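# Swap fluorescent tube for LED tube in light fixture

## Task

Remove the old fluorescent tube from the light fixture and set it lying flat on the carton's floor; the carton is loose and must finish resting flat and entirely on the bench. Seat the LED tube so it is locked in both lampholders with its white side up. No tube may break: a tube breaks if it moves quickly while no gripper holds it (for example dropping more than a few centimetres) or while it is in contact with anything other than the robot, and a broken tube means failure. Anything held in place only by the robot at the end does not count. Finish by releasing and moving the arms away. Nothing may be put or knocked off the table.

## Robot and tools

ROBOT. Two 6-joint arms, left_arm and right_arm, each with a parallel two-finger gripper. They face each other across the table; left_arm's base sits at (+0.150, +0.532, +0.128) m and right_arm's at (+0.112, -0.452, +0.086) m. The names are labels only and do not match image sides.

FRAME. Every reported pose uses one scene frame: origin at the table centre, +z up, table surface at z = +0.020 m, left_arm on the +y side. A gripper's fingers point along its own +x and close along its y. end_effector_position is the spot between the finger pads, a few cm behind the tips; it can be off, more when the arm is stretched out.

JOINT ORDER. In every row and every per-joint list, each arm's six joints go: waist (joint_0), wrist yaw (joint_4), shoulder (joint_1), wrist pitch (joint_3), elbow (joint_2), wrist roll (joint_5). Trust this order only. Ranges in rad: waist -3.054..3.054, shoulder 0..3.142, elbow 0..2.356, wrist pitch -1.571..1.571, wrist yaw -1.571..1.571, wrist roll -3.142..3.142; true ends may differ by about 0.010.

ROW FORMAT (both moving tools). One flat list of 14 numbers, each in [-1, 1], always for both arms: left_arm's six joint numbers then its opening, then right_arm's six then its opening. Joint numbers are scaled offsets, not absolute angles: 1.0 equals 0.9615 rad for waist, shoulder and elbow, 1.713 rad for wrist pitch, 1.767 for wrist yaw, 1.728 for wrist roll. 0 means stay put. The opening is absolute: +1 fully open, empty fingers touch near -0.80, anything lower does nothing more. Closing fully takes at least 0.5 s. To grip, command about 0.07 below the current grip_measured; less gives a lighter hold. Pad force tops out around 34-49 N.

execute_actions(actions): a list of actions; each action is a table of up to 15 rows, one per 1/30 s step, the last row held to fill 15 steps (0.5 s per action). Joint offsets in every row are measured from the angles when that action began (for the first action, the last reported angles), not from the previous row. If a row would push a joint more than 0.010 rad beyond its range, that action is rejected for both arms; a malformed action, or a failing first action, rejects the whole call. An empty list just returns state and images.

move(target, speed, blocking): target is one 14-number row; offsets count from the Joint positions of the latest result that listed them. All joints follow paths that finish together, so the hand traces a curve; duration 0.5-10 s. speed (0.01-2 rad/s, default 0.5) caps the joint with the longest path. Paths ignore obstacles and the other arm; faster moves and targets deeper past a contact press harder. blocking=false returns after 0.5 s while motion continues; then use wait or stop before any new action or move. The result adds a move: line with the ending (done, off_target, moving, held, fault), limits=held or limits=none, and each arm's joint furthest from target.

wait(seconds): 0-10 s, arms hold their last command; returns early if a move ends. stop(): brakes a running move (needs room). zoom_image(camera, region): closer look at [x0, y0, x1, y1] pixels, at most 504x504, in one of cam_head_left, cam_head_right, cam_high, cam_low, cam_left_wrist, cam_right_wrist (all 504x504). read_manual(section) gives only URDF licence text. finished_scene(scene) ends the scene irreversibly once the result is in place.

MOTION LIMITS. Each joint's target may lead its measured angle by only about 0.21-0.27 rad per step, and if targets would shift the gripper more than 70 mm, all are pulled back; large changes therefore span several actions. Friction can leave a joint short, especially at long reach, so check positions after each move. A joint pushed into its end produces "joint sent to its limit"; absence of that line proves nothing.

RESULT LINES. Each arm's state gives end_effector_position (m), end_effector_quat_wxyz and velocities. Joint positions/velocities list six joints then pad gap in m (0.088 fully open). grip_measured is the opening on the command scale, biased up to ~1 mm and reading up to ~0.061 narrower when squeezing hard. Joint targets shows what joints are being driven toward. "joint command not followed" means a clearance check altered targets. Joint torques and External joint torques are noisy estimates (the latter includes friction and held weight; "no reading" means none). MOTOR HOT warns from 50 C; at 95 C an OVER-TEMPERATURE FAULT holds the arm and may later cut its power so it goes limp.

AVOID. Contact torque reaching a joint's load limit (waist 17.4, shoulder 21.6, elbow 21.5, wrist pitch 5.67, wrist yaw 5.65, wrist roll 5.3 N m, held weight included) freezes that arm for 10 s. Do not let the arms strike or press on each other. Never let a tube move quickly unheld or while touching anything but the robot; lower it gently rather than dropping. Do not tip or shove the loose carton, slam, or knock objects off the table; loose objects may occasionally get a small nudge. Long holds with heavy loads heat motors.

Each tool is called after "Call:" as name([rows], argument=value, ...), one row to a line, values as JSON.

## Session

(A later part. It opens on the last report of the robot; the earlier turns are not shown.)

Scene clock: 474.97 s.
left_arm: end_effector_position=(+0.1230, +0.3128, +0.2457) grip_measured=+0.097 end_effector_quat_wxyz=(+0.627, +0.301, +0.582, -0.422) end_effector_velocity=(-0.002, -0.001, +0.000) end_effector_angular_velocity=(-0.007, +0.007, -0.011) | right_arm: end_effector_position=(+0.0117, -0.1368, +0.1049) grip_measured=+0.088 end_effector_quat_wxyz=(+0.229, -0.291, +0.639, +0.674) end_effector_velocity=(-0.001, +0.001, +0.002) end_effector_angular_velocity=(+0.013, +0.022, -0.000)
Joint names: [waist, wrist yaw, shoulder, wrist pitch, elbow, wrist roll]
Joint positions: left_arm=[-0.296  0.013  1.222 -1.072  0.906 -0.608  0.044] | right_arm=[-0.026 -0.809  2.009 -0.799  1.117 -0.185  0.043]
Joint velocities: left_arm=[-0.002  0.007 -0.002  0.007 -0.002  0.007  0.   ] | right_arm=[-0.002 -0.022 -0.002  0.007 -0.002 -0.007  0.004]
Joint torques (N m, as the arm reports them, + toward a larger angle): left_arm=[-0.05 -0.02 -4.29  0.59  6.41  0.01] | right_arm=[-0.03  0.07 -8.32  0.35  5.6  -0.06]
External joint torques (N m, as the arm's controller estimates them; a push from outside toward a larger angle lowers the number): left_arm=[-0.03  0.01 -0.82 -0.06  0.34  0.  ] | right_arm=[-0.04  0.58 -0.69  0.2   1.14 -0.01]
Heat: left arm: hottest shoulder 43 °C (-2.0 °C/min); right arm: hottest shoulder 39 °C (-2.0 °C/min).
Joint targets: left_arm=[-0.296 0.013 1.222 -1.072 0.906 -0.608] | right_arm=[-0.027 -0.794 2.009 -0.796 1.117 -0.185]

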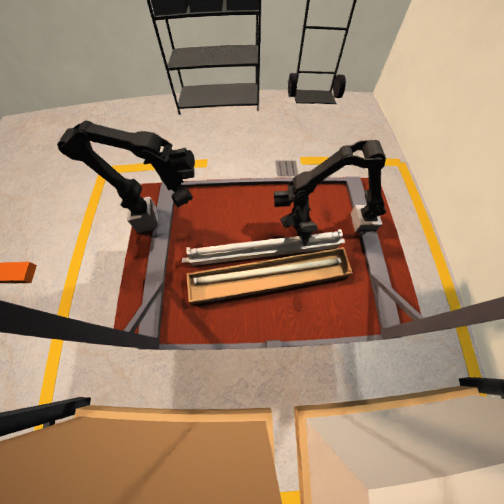

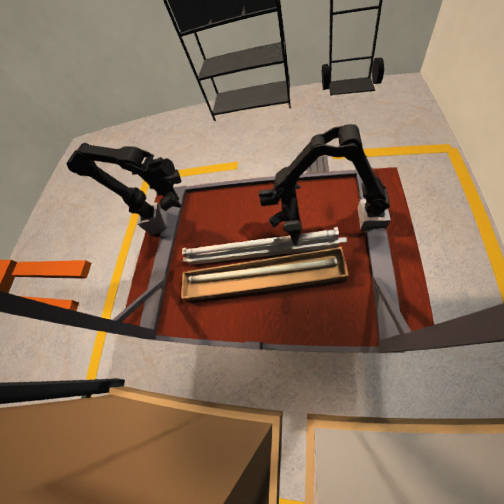

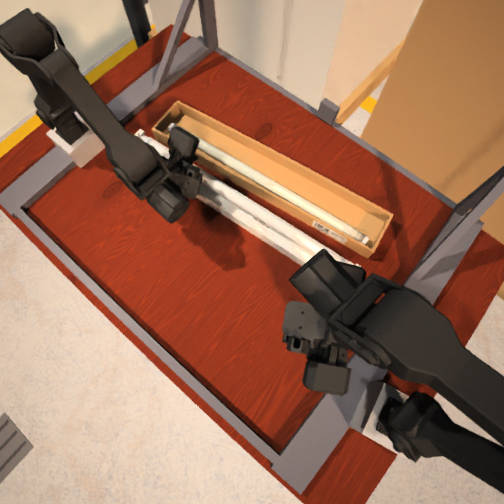

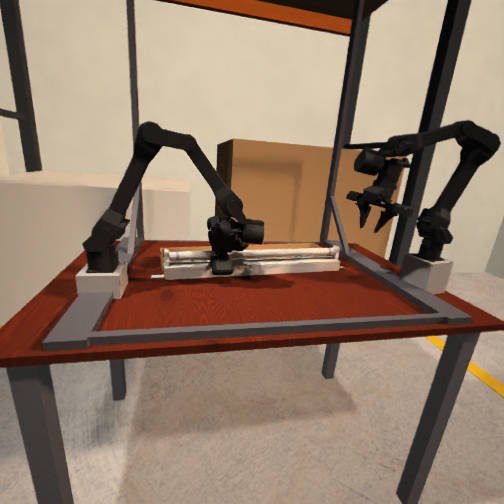

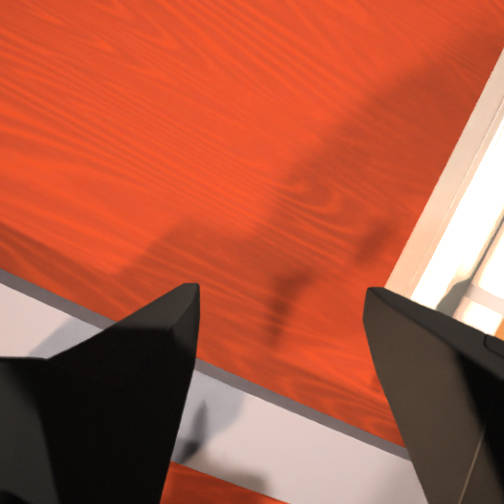

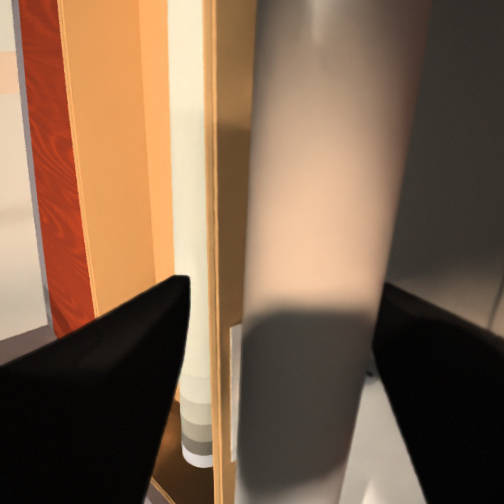

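Call:
move(target=[0,0,0,0,0,0,0.1,0.165,0.235,-0.135,0.011,0.003,0.13,0.1], speed=0.4)

Call:
move(target=[0,0,0,0,0,0,0.1,0.207,0.225,0.024,-0.049,0.088,0.11,0.1], speed=0.4)

Call:
move(target=[0,0,0,0,0,0,0.1,0,0,-0.11,-0.135,0.16,0,0.1], speed=0.4)

Call:
move(target=[0,0,0,0,0,0,0.1,-0.2,0,-0.5,0,-0.3,0,0.1])

Call:
zoom_image(camera="cam_low", region=[150,230,260,285])

Call:
zoom_image(camera="cam_head_left", region=[260,215,360,285])

Scene clock: 484.20 s.
left_arm: end_effector_position=(+0.1230, +0.3128, +0.2457) grip_measured=+0.097 end_effector_quat_wxyz=(+0.627, +0.301, +0.582, -0.422) end_effector_velocity=(-0.001, +0.004, +0.000) end_effector_angular_velocity=(+0.019, +0.009, +0.018) | right_arm: end_effector_position=(+0.0118, -0.1376, +0.1061) grip_measured=+0.097 end_effector_quat_wxyz=(+0.362, -0.417, +0.569, +0.609) end_effector_velocity=(+0.000, -0.002, -0.001) end_effector_angular_velocity=(-0.016, +0.005, -0.009)
Joint names: [waist, wrist yaw, shoulder, wrist pitch, elbow, wrist roll]
Joint positions: left_arm=[-0.296  0.013  1.222 -1.072  0.906 -0.608  0.044] | right_arm=[ 0.131 -0.401  1.89  -0.782  1.12   0.036  0.044]
Joint velocities: left_arm=[-0.002  0.007 -0.002 -0.022  0.002 -0.022 -0.   ] | right_arm=[-0.002 -0.007  0.002 -0.007 -0.002  0.007 -0.   ]
Joint torques (N m, as the arm reports them, + toward a larger angle): left_arm=[-0.04 -0.02 -4.29  0.58  6.4   0.01] | right_arm=[ 0.14  0.07 -9.19  0.41  6.15  0.1 ]
External joint torques (N m, as the arm's controller estimates them; a push from outside toward a larger angle lowers the number): left_arm=[-0.01  0.   -0.82 -0.05  0.35  0.  ] | right_arm=[ 0.15  0.33 -1.91  0.06  1.2   0.12]
Heat: left arm: hottest shoulder 42 °C (-3.0 °C/min); right arm: hottest shoulder 40 °C (-1.0 °C/min).
Joint targets: left_arm=[-0.296 0.013 1.222 -1.072 0.906 -0.608] | right_arm=[0.133 -0.394 1.879 -0.781 1.120 0.039]
move: off_target (right_arm); limits=none; left_arm: farthest joint: the waist, 0.000 radians from its target (0.000 radians at the start); right_arm: farthest joint: the shoulder, 0.011 radians from its target (0.129 radians at the start)

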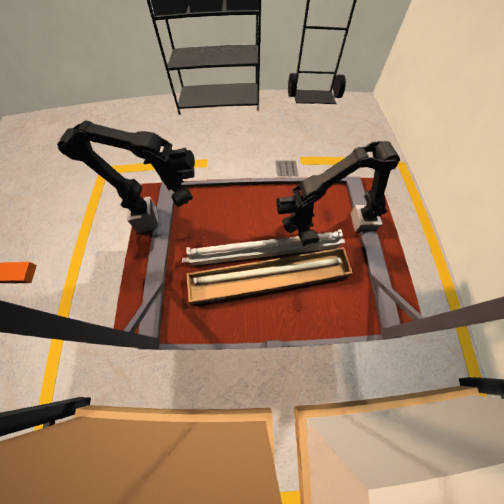

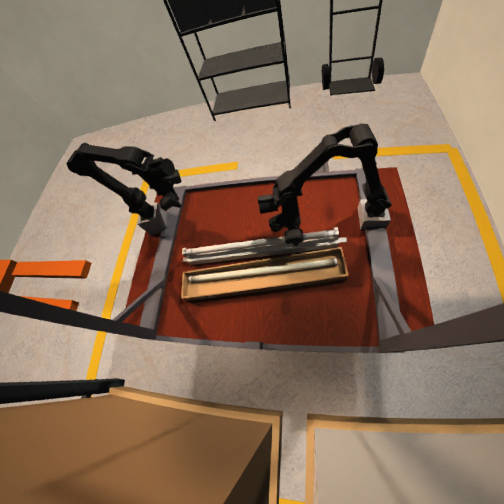

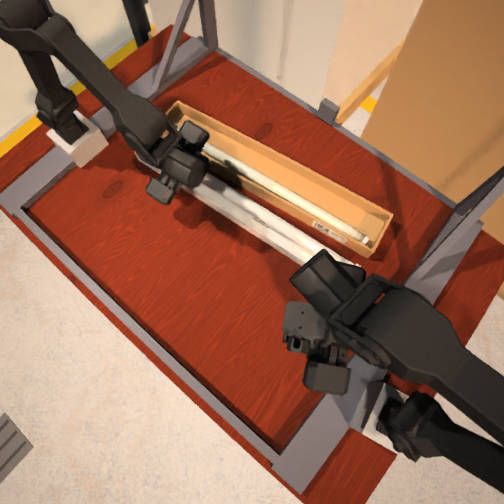

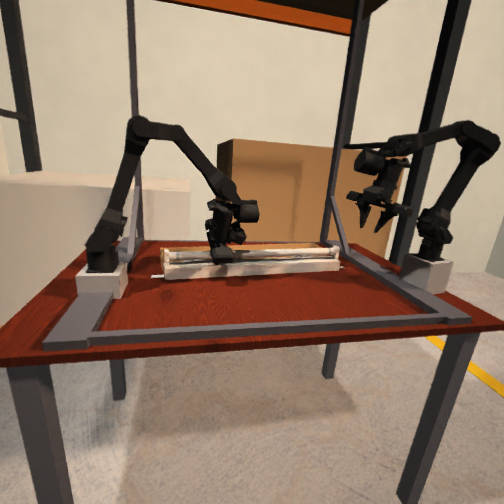

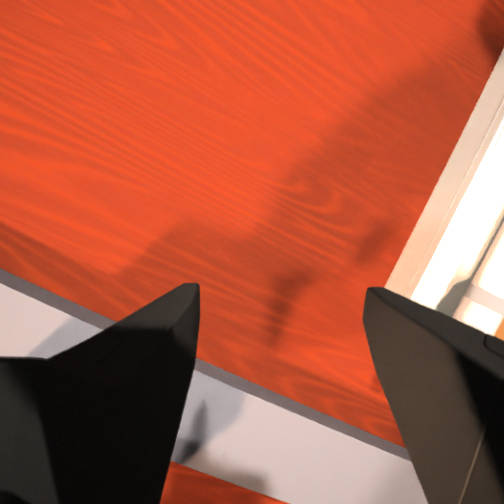

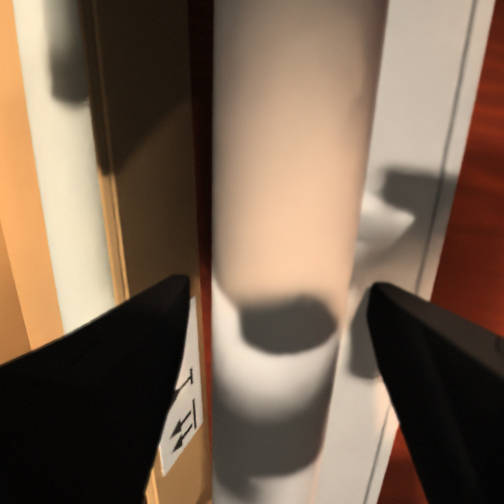

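Scene clock: 485.83 s.
left_arm: end_effector_position=(+0.1230, +0.3128, +0.2457) grip_measured=+0.097 end_effector_quat_wxyz=(+0.627, +0.301, +0.582, -0.422) end_effector_velocity=(+0.003, +0.002, +0.000) end_effector_angular_velocity=(+0.000, -0.020, +0.009) | right_arm: end_effector_position=(+0.0051, -0.1381, +0.1079) grip_measured=+0.098 end_effector_quat_wxyz=(+0.472, -0.523, +0.476, +0.527) end_effector_velocity=(+0.004, -0.005, +0.000) end_effector_angular_velocity=(-0.018, -0.014, +0.005)
Joint names: [waist, wrist yaw, shoulder, wrist pitch, elbow, wrist roll]
Joint positions: left_arm=[-0.296  0.013  1.222 -1.072  0.906 -0.608  0.044] | right_arm=[ 0.327 -0.008  1.899 -0.865  1.195  0.223  0.044]
Joint velocities: left_arm=[-0.002 -0.022 -0.007 -0.007 -0.002 -0.007 -0.   ] | right_arm=[-0.002  0.007 -0.002 -0.022 -0.002 -0.007 -0.   ]
Joint torques (N m, as the arm reports them, + toward a larger angle): left_arm=[-0.05 -0.02 -4.28  0.59  6.41  0.01] | right_arm=[ 0.22  0.15 -6.7   0.18  7.54  0.11]
External joint torques (N m, as the arm's controller estimates them; a push from outside toward a larger angle lowers the number): left_arm=[-0.06  0.02 -0.77 -0.06  0.3   0.  ] | right_arm=[ 0.23  0.15  0.86 -0.14  2.43  0.11]
Heat: left arm: hottest shoulder 42 °C (-2.0 °C/min); right arm: hottest shoulder 40 °C (+0.0 °C/min).
Joint targets: left_arm=[-0.296 0.013 1.222 -1.072 0.906 -0.608] | right_arm=[0.330 -0.004 1.913 -0.866 1.205 0.226]
move: off_target (right_arm); limits=none; left_arm: farthest joint: the waist, 0.000 radians from its target (0.000 radians at the start); right_arm: farthest joint: the shoulder, 0.014 radians from its target (0.023 radians at the start)

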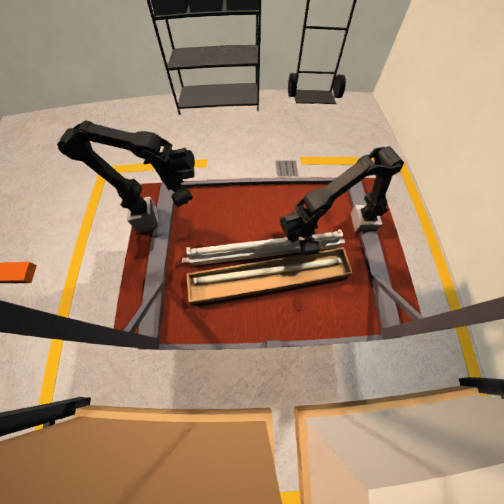

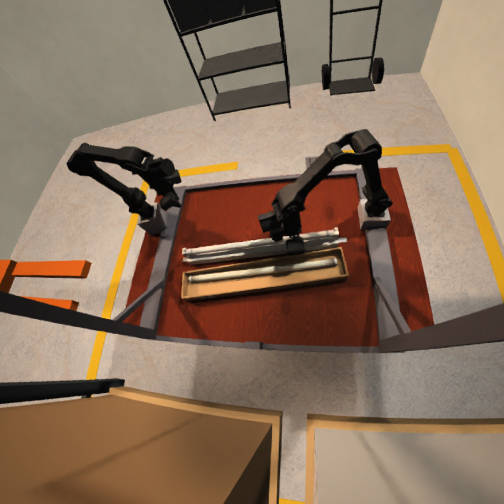

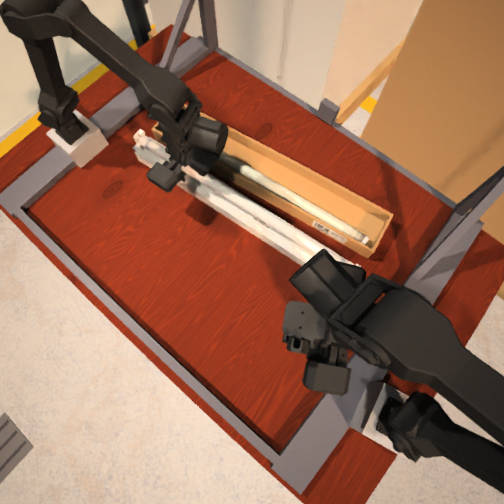

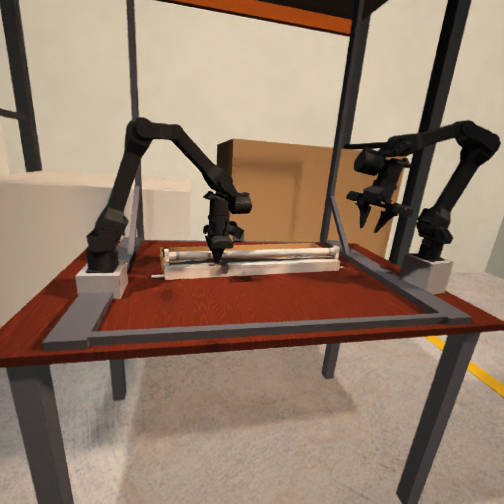

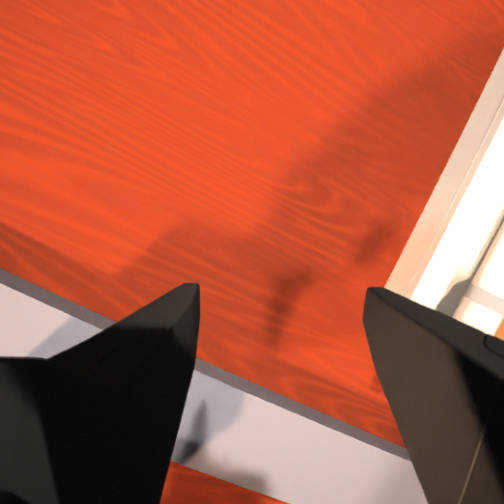

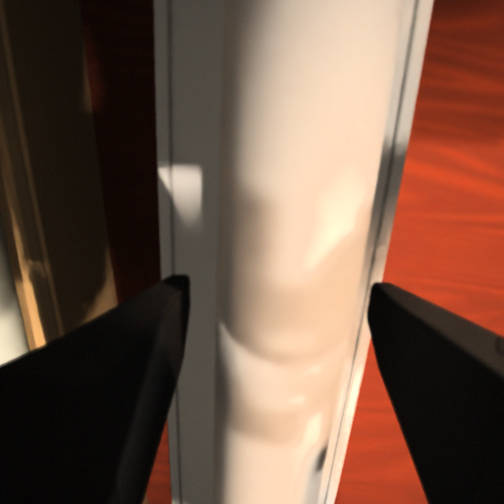

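Scene clock: 487.00 s.
left_arm: end_effector_position=(+0.1230, +0.3128, +0.2457) grip_measured=+0.097 end_effector_quat_wxyz=(+0.627, +0.301, +0.582, -0.422) end_effector_velocity=(+0.001, +0.002, -0.001) end_effector_angular_velocity=(+0.006, -0.009, -0.008) | right_arm: end_effector_position=(+0.0057, -0.1399, +0.1705) grip_measured=+0.098 end_effector_quat_wxyz=(+0.473, -0.521, +0.475, +0.529) end_effector_velocity=(-0.001, -0.004, -0.001) end_effector_angular_velocity=(-0.014, +0.003, +0.010)
Joint names: [waist, wrist yaw, shoulder, wrist pitch, elbow, wrist roll]
Joint positions: left_arm=[-0.296  0.013  1.222 -1.072  0.906 -0.608  0.044] | right_arm=[ 0.327 -0.008  1.807 -1.094  1.339  0.223  0.044]
Joint velocities: left_arm=[-0.002 -0.007 -0.002 -0.007 -0.002  0.007 -0.   ] | right_arm=[ 0.002 -0.007 -0.002 -0.007 -0.007 -0.007  0.   ]
Joint torques (N m, as the arm reports them, + toward a larger angle): left_arm=[-0.04 -0.02 -4.28  0.59  6.4   0.01] | right_arm=[ 0.04  0.02 -9.65  0.17  8.24  0.  ]
External joint torques (N m, as the arm's controller estimates them; a push from outside toward a larger angle lowers the number): left_arm=[-0.04  0.01 -0.81 -0.04  0.35  0.  ] | right_arm=[-0.01  0.03 -2.39 -0.17  2.72  0.  ]
Heat: left arm: hottest shoulder 41 °C (-3.0 °C/min); right arm: hottest shoulder 40 °C (+0.0 °C/min).
Joint targets: left_arm=[-0.296 0.013 1.222 -1.072 0.906 -0.608] | right_arm=[0.327 -0.008 1.793 -1.096 1.349 0.223]
move: off_target (right_arm); limits=none; left_arm: farthest joint: the waist, 0.000 radians from its target (0.000 radians at the start); right_arm: farthest joint: the shoulder, 0.014 radians from its target (0.106 radians at the start)

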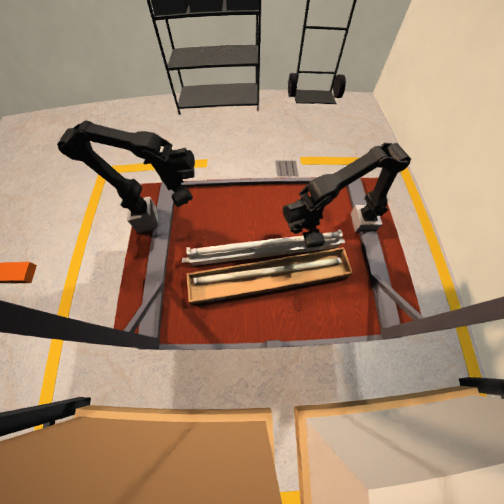

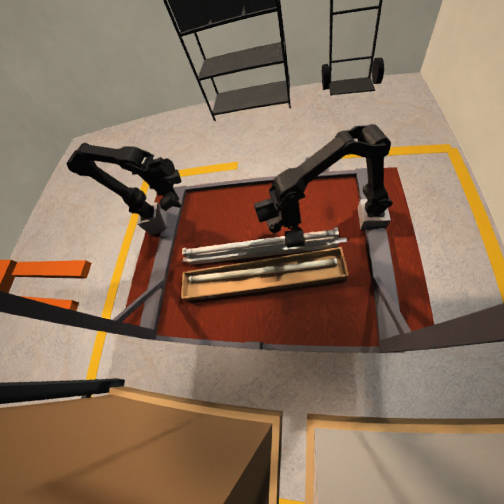

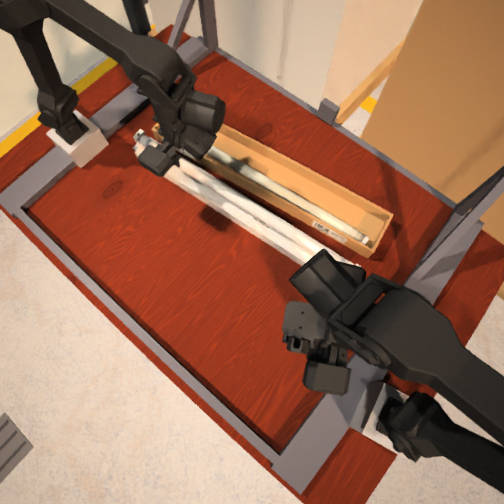

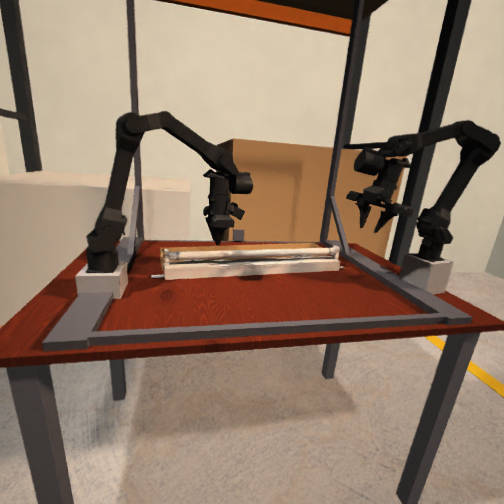

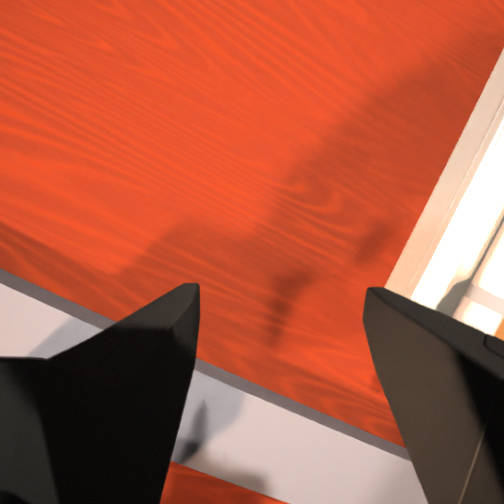

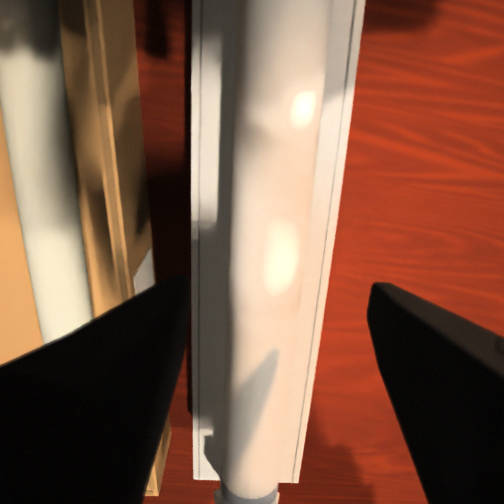

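Scene clock: 488.63 s.
left_arm: end_effector_position=(+0.1230, +0.3128, +0.2457) grip_measured=+0.097 end_effector_quat_wxyz=(+0.627, +0.301, +0.582, -0.422) end_effector_velocity=(+0.002, -0.001, -0.001) end_effector_angular_velocity=(-0.003, -0.006, +0.011) | right_arm: end_effector_position=(+0.0763, -0.2000, +0.2226) grip_measured=+0.098 end_effector_quat_wxyz=(+0.556, -0.416, +0.481, +0.535) end_effector_velocity=(-0.000, -0.002, +0.001) end_effector_angular_velocity=(-0.003, +0.005, +0.006)
Joint names: [waist, wrist yaw, shoulder, wrist pitch, elbow, wrist roll]
Joint positions: left_arm=[-0.296  0.013  1.222 -1.072  0.906 -0.608  0.044] | right_arm=[ 0.138 -0.008  1.337 -1.094  1.06   0.223  0.044]
Joint velocities: left_arm=[ 0.002 -0.007  0.002  0.007 -0.002 -0.007  0.   ] | right_arm=[-0.002 -0.007 -0.007 -0.007 -0.002 -0.007 -0.   ]
Joint torques (N m, as the arm reports them, + toward a larger angle): left_arm=[-0.04 -0.02 -4.29  0.59  6.41  0.01] | right_arm=[-0.25 -0.01 -5.93  0.67  6.21 -0.01]
External joint torques (N m, as the arm's controller estimates them; a push from outside toward a larger angle lowers the number): left_arm=[-0.05  0.01 -0.88 -0.08  0.32  0.  ] | right_arm=[-0.26  0.   -1.67  0.    0.21  0.  ]
Heat: left arm: hottest shoulder 41 °C (-3.0 °C/min); right arm: hottest shoulder 40 °C (+0.0 °C/min).
Joint targets: left_arm=[-0.296 0.013 1.222 -1.072 0.906 -0.608] | right_arm=[0.134 -0.008 1.326 -1.094 1.051 0.223]
move: off_target (right_arm); limits=none; left_arm: farthest joint: the waist, 0.000 radians from its target (0.000 radians at the start); right_arm: farthest joint: the shoulder, 0.011 radians from its target (0.481 radians at the start)

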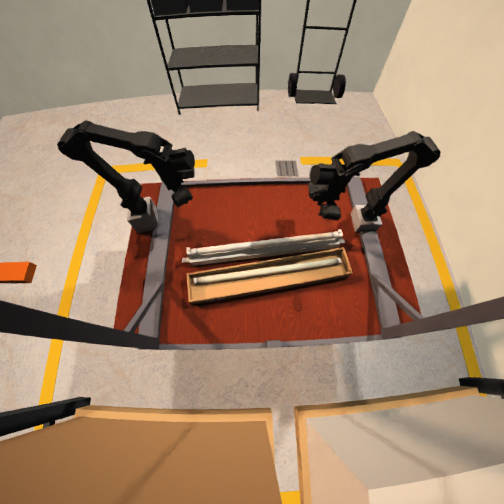

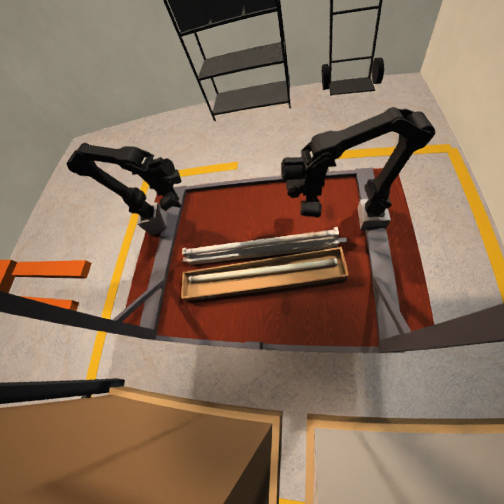

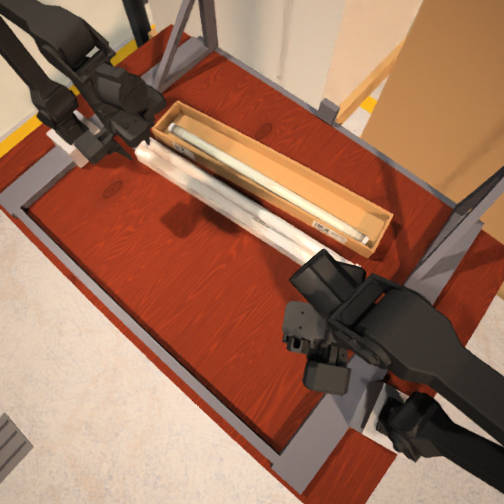

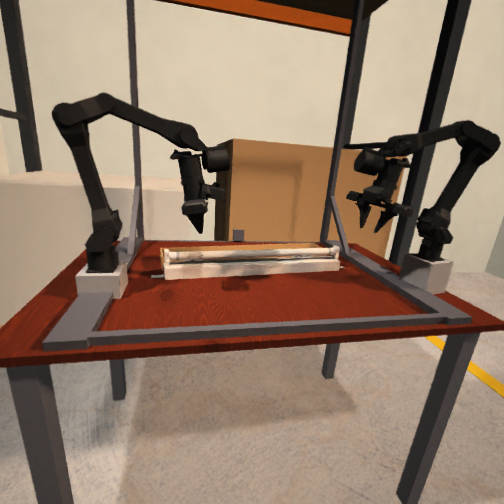

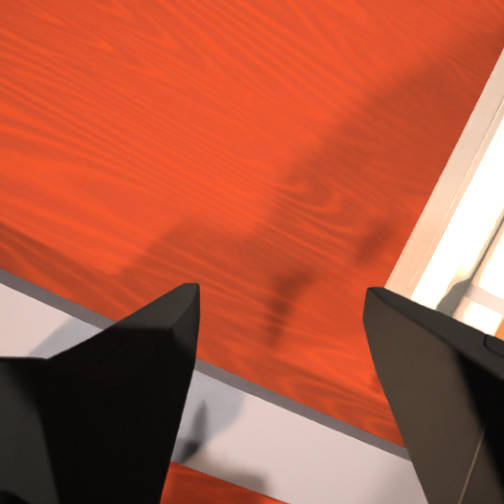

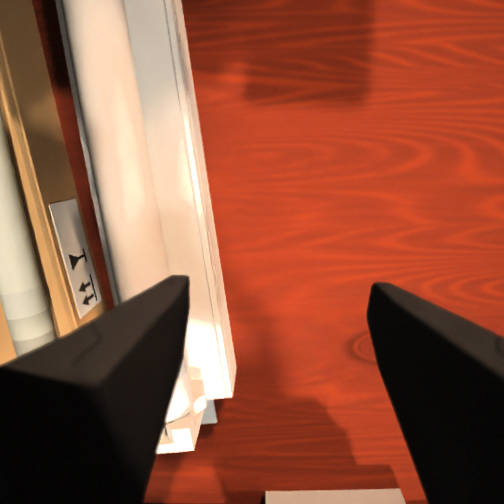

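Region (150, 230, 260, 285) of cam_low's 504x504 image, scaled by 4.582, with more detail than that image has.

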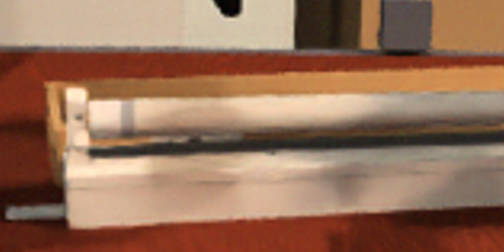

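Region (260, 215, 360, 285) of cam_head_left's 504x504 image, scaled by 5.040, with more detail than that image has; it fills the top 353 rows of this view, and the rest is white.

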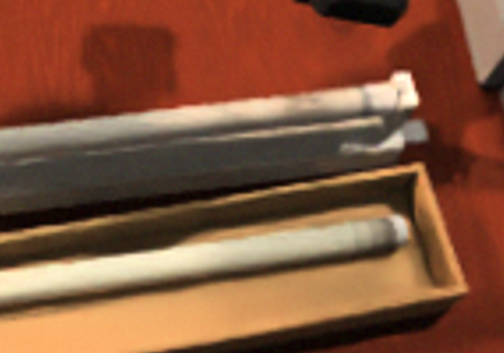

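Call:
finished_scene(scene=2)

The scene is finished: the task was done.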